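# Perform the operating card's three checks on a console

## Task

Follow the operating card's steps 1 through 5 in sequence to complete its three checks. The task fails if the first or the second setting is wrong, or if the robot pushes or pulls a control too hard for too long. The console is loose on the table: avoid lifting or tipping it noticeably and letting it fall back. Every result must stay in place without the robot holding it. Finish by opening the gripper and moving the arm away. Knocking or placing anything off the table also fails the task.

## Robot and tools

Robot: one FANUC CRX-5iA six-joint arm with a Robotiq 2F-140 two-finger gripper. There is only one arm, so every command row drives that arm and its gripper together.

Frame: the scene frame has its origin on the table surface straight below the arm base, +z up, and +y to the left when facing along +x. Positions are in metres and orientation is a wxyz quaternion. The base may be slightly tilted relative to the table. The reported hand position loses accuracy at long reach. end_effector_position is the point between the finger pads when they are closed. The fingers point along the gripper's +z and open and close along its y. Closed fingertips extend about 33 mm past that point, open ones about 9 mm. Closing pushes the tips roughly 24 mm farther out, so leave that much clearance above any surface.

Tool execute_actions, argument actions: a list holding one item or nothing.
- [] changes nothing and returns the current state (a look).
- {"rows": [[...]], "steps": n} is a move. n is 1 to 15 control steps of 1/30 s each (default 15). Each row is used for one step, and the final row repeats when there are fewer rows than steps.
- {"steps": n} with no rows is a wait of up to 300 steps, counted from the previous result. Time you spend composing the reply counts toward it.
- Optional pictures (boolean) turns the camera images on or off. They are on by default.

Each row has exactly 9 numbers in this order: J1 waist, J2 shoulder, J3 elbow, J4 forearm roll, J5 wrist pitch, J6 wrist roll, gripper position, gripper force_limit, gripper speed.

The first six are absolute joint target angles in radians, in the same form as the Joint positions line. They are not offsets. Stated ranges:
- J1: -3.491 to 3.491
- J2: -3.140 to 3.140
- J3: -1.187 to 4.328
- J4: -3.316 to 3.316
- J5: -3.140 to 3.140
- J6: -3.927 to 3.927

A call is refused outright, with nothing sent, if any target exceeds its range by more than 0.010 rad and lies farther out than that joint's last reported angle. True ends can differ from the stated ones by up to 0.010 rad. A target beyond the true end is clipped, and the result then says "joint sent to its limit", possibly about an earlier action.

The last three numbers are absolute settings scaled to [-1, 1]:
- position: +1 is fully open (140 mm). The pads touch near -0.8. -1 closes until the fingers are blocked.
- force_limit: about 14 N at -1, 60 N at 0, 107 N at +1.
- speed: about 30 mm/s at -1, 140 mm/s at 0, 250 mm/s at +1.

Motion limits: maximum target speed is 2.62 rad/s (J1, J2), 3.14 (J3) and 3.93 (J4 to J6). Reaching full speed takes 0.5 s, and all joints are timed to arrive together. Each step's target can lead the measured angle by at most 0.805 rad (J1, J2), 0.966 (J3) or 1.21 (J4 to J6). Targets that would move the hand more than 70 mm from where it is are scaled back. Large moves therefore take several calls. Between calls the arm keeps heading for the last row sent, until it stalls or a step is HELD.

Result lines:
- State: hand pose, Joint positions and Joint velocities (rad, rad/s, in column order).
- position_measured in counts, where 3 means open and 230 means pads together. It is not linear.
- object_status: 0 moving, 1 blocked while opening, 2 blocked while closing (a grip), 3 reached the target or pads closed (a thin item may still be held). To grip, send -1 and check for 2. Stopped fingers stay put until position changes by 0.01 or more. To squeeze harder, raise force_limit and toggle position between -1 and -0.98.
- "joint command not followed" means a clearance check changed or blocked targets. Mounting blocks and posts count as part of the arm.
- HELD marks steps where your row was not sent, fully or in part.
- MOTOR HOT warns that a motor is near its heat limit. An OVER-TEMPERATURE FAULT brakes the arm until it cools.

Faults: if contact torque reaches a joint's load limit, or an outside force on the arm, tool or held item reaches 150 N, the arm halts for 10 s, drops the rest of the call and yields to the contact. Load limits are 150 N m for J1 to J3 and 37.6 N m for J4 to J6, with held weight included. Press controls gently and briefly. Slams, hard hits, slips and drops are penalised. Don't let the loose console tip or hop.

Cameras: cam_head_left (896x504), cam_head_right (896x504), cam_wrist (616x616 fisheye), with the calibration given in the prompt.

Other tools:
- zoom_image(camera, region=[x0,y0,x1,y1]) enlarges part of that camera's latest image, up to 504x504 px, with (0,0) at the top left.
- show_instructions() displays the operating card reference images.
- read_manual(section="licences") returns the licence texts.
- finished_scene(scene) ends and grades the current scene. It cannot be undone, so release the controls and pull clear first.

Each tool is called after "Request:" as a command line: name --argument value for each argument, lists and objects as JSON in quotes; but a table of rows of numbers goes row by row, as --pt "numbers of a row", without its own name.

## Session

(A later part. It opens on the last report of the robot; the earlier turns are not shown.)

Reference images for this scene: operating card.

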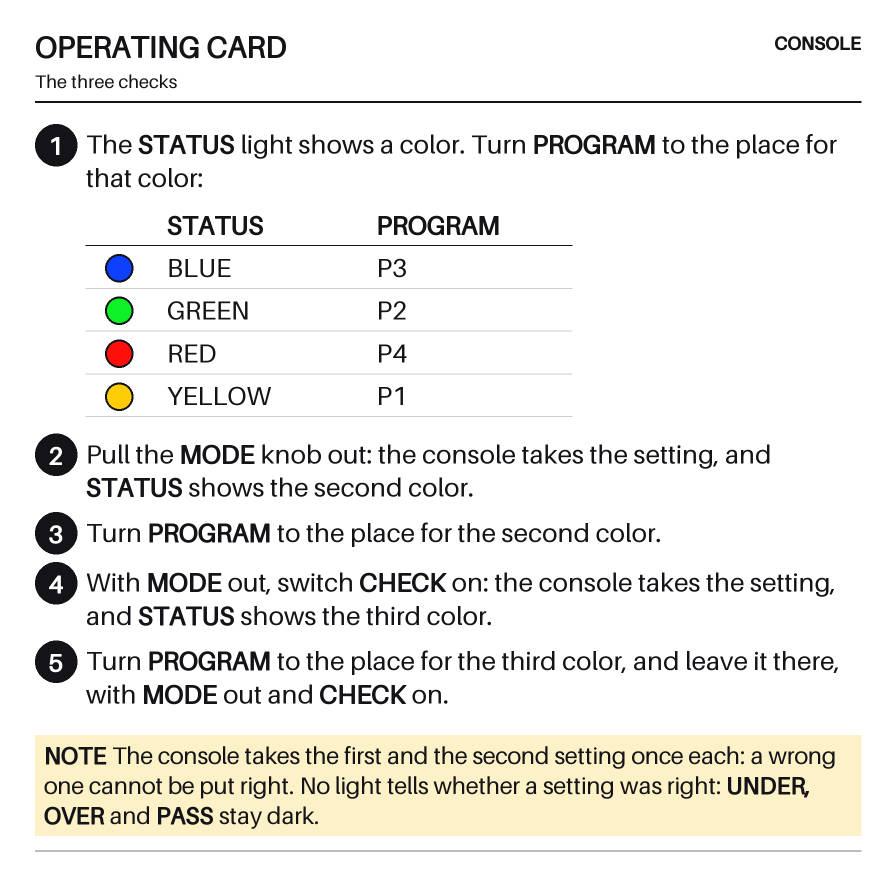

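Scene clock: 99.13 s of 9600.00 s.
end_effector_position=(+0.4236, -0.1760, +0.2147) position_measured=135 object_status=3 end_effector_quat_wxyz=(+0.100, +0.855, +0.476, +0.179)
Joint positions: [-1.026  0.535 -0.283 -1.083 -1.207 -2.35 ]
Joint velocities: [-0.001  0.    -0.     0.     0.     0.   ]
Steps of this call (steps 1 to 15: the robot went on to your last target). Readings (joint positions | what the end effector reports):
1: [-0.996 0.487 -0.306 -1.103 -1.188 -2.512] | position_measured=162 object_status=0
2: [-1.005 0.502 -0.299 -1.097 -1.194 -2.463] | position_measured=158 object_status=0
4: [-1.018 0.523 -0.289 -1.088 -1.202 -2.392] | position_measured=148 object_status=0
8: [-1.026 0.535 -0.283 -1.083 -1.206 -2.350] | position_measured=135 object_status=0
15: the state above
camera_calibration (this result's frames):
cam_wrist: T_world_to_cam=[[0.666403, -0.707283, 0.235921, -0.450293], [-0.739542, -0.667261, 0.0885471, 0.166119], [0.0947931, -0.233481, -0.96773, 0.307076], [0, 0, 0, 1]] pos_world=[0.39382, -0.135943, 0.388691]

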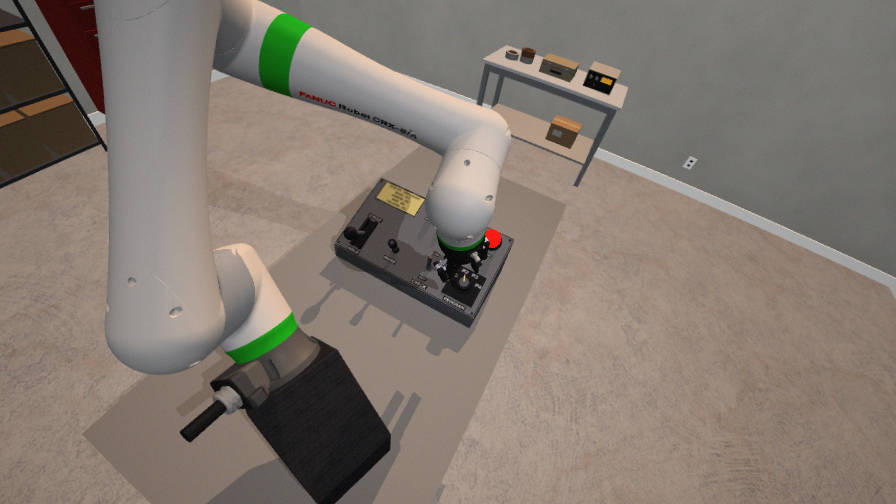

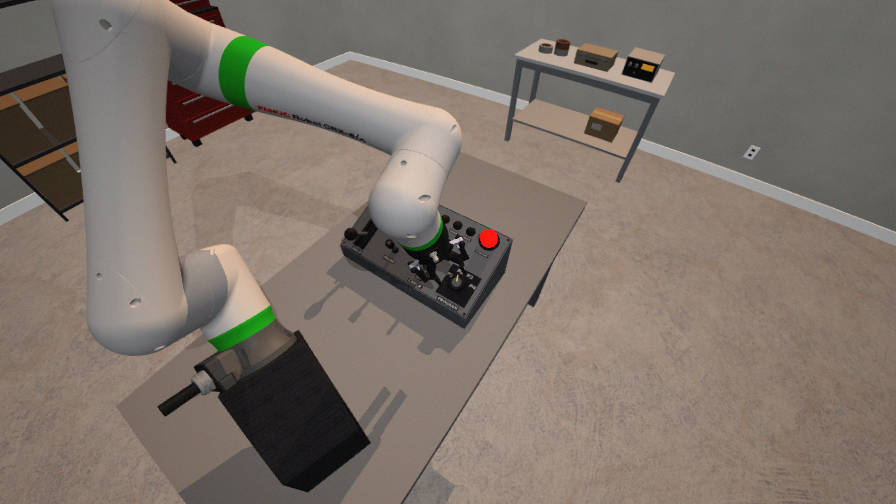

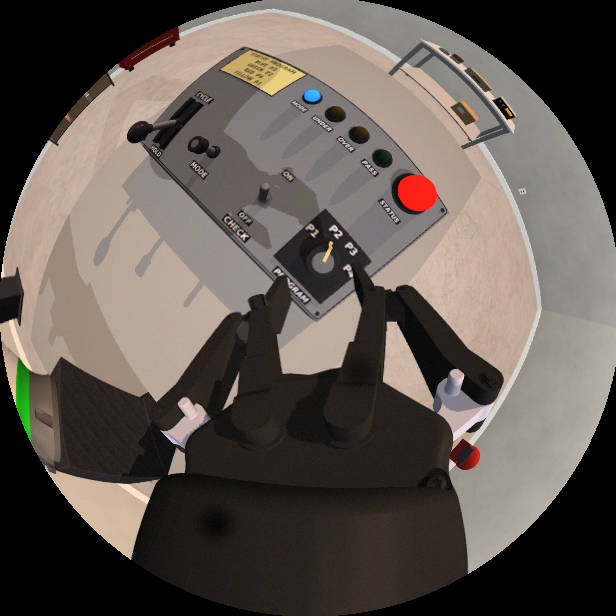

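Request:
execute_actions --actions '[{"rows":[[-0.8938,0.6475,-0.2722,-1.21,-1.0863,-2.3,-0.05,0,0]],"steps":14}]' --pictures false

Request:
execute_actions --actions '[{"rows":[[-0.8938,0.6475,-0.2722,-1.21,-1.0863,-2.3,-1,-0.2,0]],"steps":13}]' --pictures false

Request:
execute_actions --actions '[{"rows":[[-0.8938,0.6475,-0.2722,-1.21,-1.0863,-3.87,-1,-0.2,0]],"steps":15}]' --pictures false

Request:
execute_actions --actions '[{"steps":16}]' --pictures false

Request:
execute_actions --actions '[{"rows":[[-0.8938,0.6475,-0.2722,-1.21,-1.0863,-3.87,-0.05,-0.2,0]],"steps":8}]' --pictures false

Request:
execute_actions --actions '[{"rows":[[-1.023,0.5287,-0.2886,-1.0827,-1.2065,-3.87,-0.05,-0.2,0]],"steps":14}]' --pictures false

Request:
execute_actions --actions '[{"rows":[[-1.1,0.4,-0.2886,-1.0827,-1.2065,-3.5,-0.05,-0.2,0]],"steps":15}]'

Request:
zoom_image --camera "cam_wrist" --region '[100,50,500,400]'

Scene clock: 107.10 s of 9600.00 s.
end_effector_position=(+0.4578, -0.1780, +0.1365) position_measured=135 object_status=3 end_effector_quat_wxyz=(+0.099, +0.858, +0.471, +0.179)
Joint positions: [-0.894  0.647 -0.272 -1.21  -1.086 -2.3  ]
Joint velocities: [-0.    -0.    -0.    -0.002  0.     0.   ]
Steps of this call (steps 1 to 15: the robot went on to your last target; steps 16 to 90: nothing new was sent; then 4.50 s passed at rest; steps 91 to 104: all 14 steps of this action). Readings (joint positions | what the end effector reports):
91: [-1.026 0.535 -0.283 -1.083 -1.207 -2.350] | position_measured=135 object_status=3
92: [-1.023 0.538 -0.283 -1.085 -1.204 -2.349] | position_measured=135 object_status=3
94: [-1.000 0.558 -0.281 -1.109 -1.182 -2.340] | position_measured=135 object_status=3
98: [-0.913 0.631 -0.274 -1.191 -1.104 -2.308] | position_measured=135 object_status=3
104: the state above

Scene clock: 107.53 s of 9600.00 s.
end_effector_position=(+0.4581, -0.1783, +0.1366) position_measured=169 object_status=0 end_effector_quat_wxyz=(+0.099, +0.858, +0.471, +0.179)
Joint positions: [-0.894  0.647 -0.272 -1.21  -1.086 -2.3  ]
Joint velocities: [-0.     0.001 -0.001  0.001 -0.002 -0.   ]
Steps of this call (steps 1 to 13: all 13 steps of this action). Readings (joint positions | what the end effector reports):
1: [-0.894 0.647 -0.272 -1.210 -1.086 -2.300] | position_measured=135 object_status=0
2: [-0.894 0.647 -0.272 -1.210 -1.086 -2.300] | position_measured=140 object_status=0
4: [-0.894 0.647 -0.272 -1.210 -1.086 -2.300] | position_measured=155 object_status=0
8: [-0.894 0.647 -0.272 -1.210 -1.086 -2.300] | position_measured=169 object_status=0
13: the state above

Scene clock: 108.03 s of 9600.00 s.
end_effector_position=(+0.4575, -0.1776, +0.1363) position_measured=169 object_status=2 end_effector_quat_wxyz=(+0.015, +0.976, +0.073, +0.204)
Joint positions: [-0.894  0.648 -0.272 -1.21  -1.087 -3.155]
Joint velocities: [ 0.002 -0.     0.    -0.    -0.006 -3.254]
Steps of this call (steps 1 to 15: all 15 steps of this action). Readings (joint positions | what the end effector reports):
1: [-0.894 0.647 -0.272 -1.210 -1.086 -2.300] | position_measured=169 object_status=2
2: [-0.894 0.647 -0.272 -1.210 -1.086 -2.305] | position_measured=169 object_status=2
4: [-0.894 0.647 -0.272 -1.210 -1.086 -2.341] | position_measured=169 object_status=2
8: [-0.894 0.647 -0.272 -1.210 -1.086 -2.517] | position_measured=169 object_status=2
15: the state above

Scene clock: 108.57 s of 9600.00 s.
end_effector_position=(+0.4578, -0.1781, +0.1363) position_measured=169 object_status=2 end_effector_quat_wxyz=(-0.057, +0.940, -0.274, +0.197)
Joint positions: [-0.894  0.648 -0.272 -1.21  -1.086 -3.87 ]
Joint velocities: [ 0.    -0.     0.001  0.002 -0.001 -0.002]
Steps of this call (steps 1 to 16: the robot went on to your last target). Readings (joint positions | what the end effector reports):
1: [-0.894 0.648 -0.272 -1.210 -1.087 -3.261] | position_measured=169 object_status=2
2: [-0.894 0.648 -0.272 -1.210 -1.088 -3.360] | position_measured=169 object_status=2
4: [-0.894 0.648 -0.272 -1.210 -1.087 -3.531] | position_measured=169 object_status=2
8: [-0.894 0.648 -0.272 -1.210 -1.086 -3.768] | position_measured=169 object_status=2
16: the state above

Scene clock: 108.83 s of 9600.00 s.
end_effector_position=(+0.4577, -0.1783, +0.1362) position_measured=135 object_status=0 end_effector_quat_wxyz=(-0.056, +0.940, -0.274, +0.197)
Joint positions: [-0.894  0.648 -0.272 -1.21  -1.086 -3.87 ]
Joint velocities: [ 0.    -0.003 -0.001 -0.004 -0.006 -0.   ]
Steps of this call (steps 1 to 8: all 8 steps of this action). Readings (joint positions | what the end effector reports):
1: [-0.894 0.648 -0.272 -1.210 -1.086 -3.870] | position_measured=169 object_status=0
2: [-0.894 0.648 -0.272 -1.210 -1.086 -3.870] | position_measured=169 object_status=0
4: [-0.894 0.648 -0.272 -1.209 -1.086 -3.870] | position_measured=149 object_status=0
8: the state above

Scene clock: 109.30 s of 9600.00 s.
end_effector_position=(+0.4229, -0.1730, +0.2139) position_measured=135 object_status=3 end_effector_quat_wxyz=(-0.051, +0.948, -0.243, +0.197)
Joint positions: [-1.023  0.529 -0.289 -1.083 -1.206 -3.87 ]
Joint velocities: [-0.     0.    -0.001  0.001 -0.001  0.   ]
Steps of this call (steps 1 to 14: all 14 steps of this action). Readings (joint positions | what the end effector reports):
1: [-0.894 0.648 -0.272 -1.210 -1.086 -3.870] | position_measured=135 object_status=0
2: [-0.897 0.644 -0.272 -1.207 -1.090 -3.870] | position_measured=135 object_status=0
4: [-0.921 0.623 -0.275 -1.183 -1.112 -3.870] | position_measured=135 object_status=0
8: [-1.005 0.545 -0.286 -1.101 -1.189 -3.870] | position_measured=135 object_status=3
14: the state above

Scene clock: 109.80 s of 9600.00 s.
end_effector_position=(+0.4417, -0.1769, +0.2870) position_measured=135 object_status=3 end_effector_quat_wxyz=(+0.033, +0.965, -0.042, +0.256)
Joint positions: [-1.1    0.4   -0.289 -1.083 -1.207 -3.5  ]
Joint velocities: [-0.     0.001  0.001 -0.    -0.     0.009]
Steps of this call (steps 1 to 15: all 15 steps of this action). Readings (joint positions | what the end effector reports):
1: [-1.023 0.529 -0.289 -1.083 -1.206 -3.870] | position_measured=135 object_status=3
2: [-1.024 0.527 -0.289 -1.083 -1.206 -3.865] | position_measured=135 object_status=3
4: [-1.031 0.515 -0.289 -1.083 -1.206 -3.829] | position_measured=135 object_status=3
8: [-1.067 0.455 -0.289 -1.083 -1.206 -3.657] | position_measured=135 object_status=3
15: the state above
camera_calibration (this result's frames):
cam_wrist: T_world_to_cam=[[-0.269012, -0.955861, -0.118165, -0.00927972], [-0.949777, 0.28364, -0.132181, 0.496907], [0.159863, 0.0766722, -0.984157, 0.406006], [0, 0, 0, 1]] pos_world=[0.40455, -0.180942, 0.464159]

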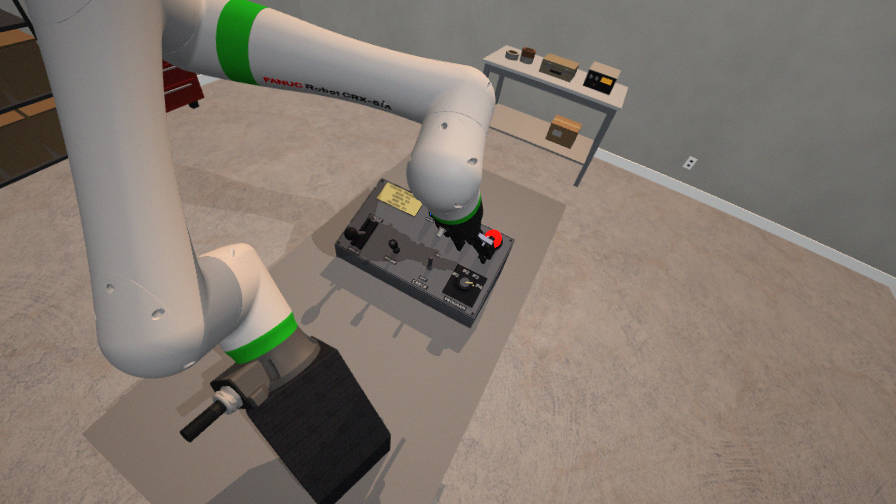

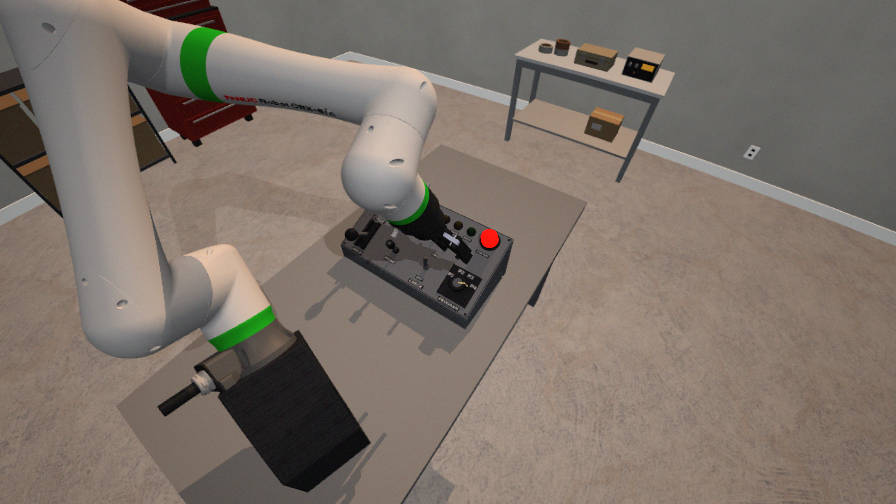

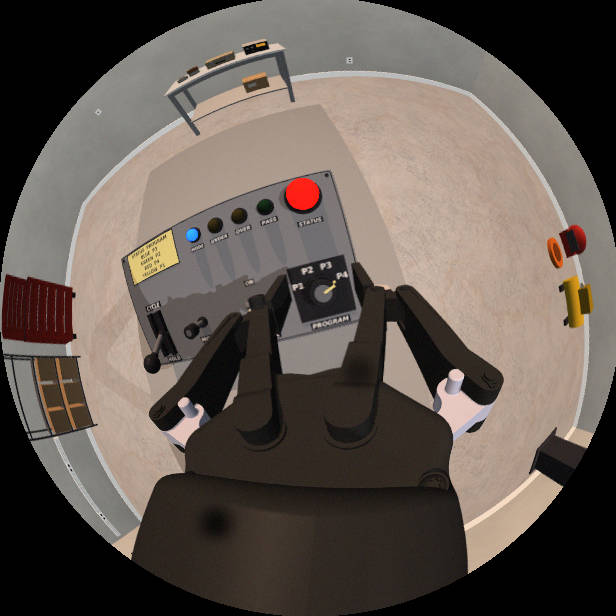

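Region (100, 50, 500, 400) of cam_wrist's 616x616 image, scaled by 1.260, with more detail than that image has; it fills the top 441 rows of this view, and the rest is white.

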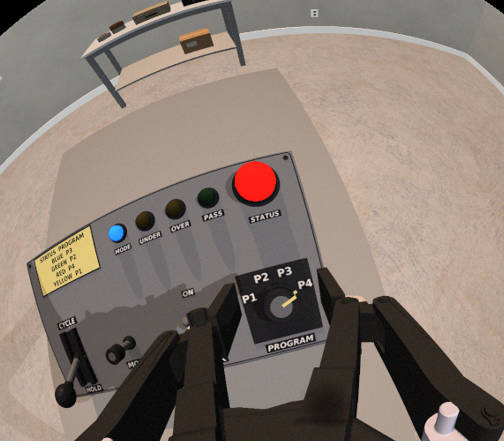

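P4 is set. Next I'll confirm CHECK is still on.

Request:
zoom_image --camera "cam_head_left" --region '[370,220,510,320]'

Region (370, 220, 510, 320) of cam_head_left's 896x504 image, scaled by 3.600, with more detail than that image has; it fills the top 360 rows of this view, and the rest is white.

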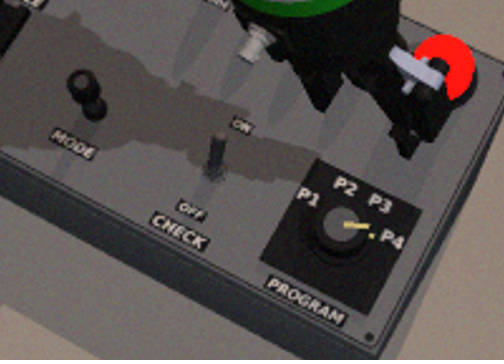

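Request:
finished_scene --scene 2

The scene is finished: the task was done.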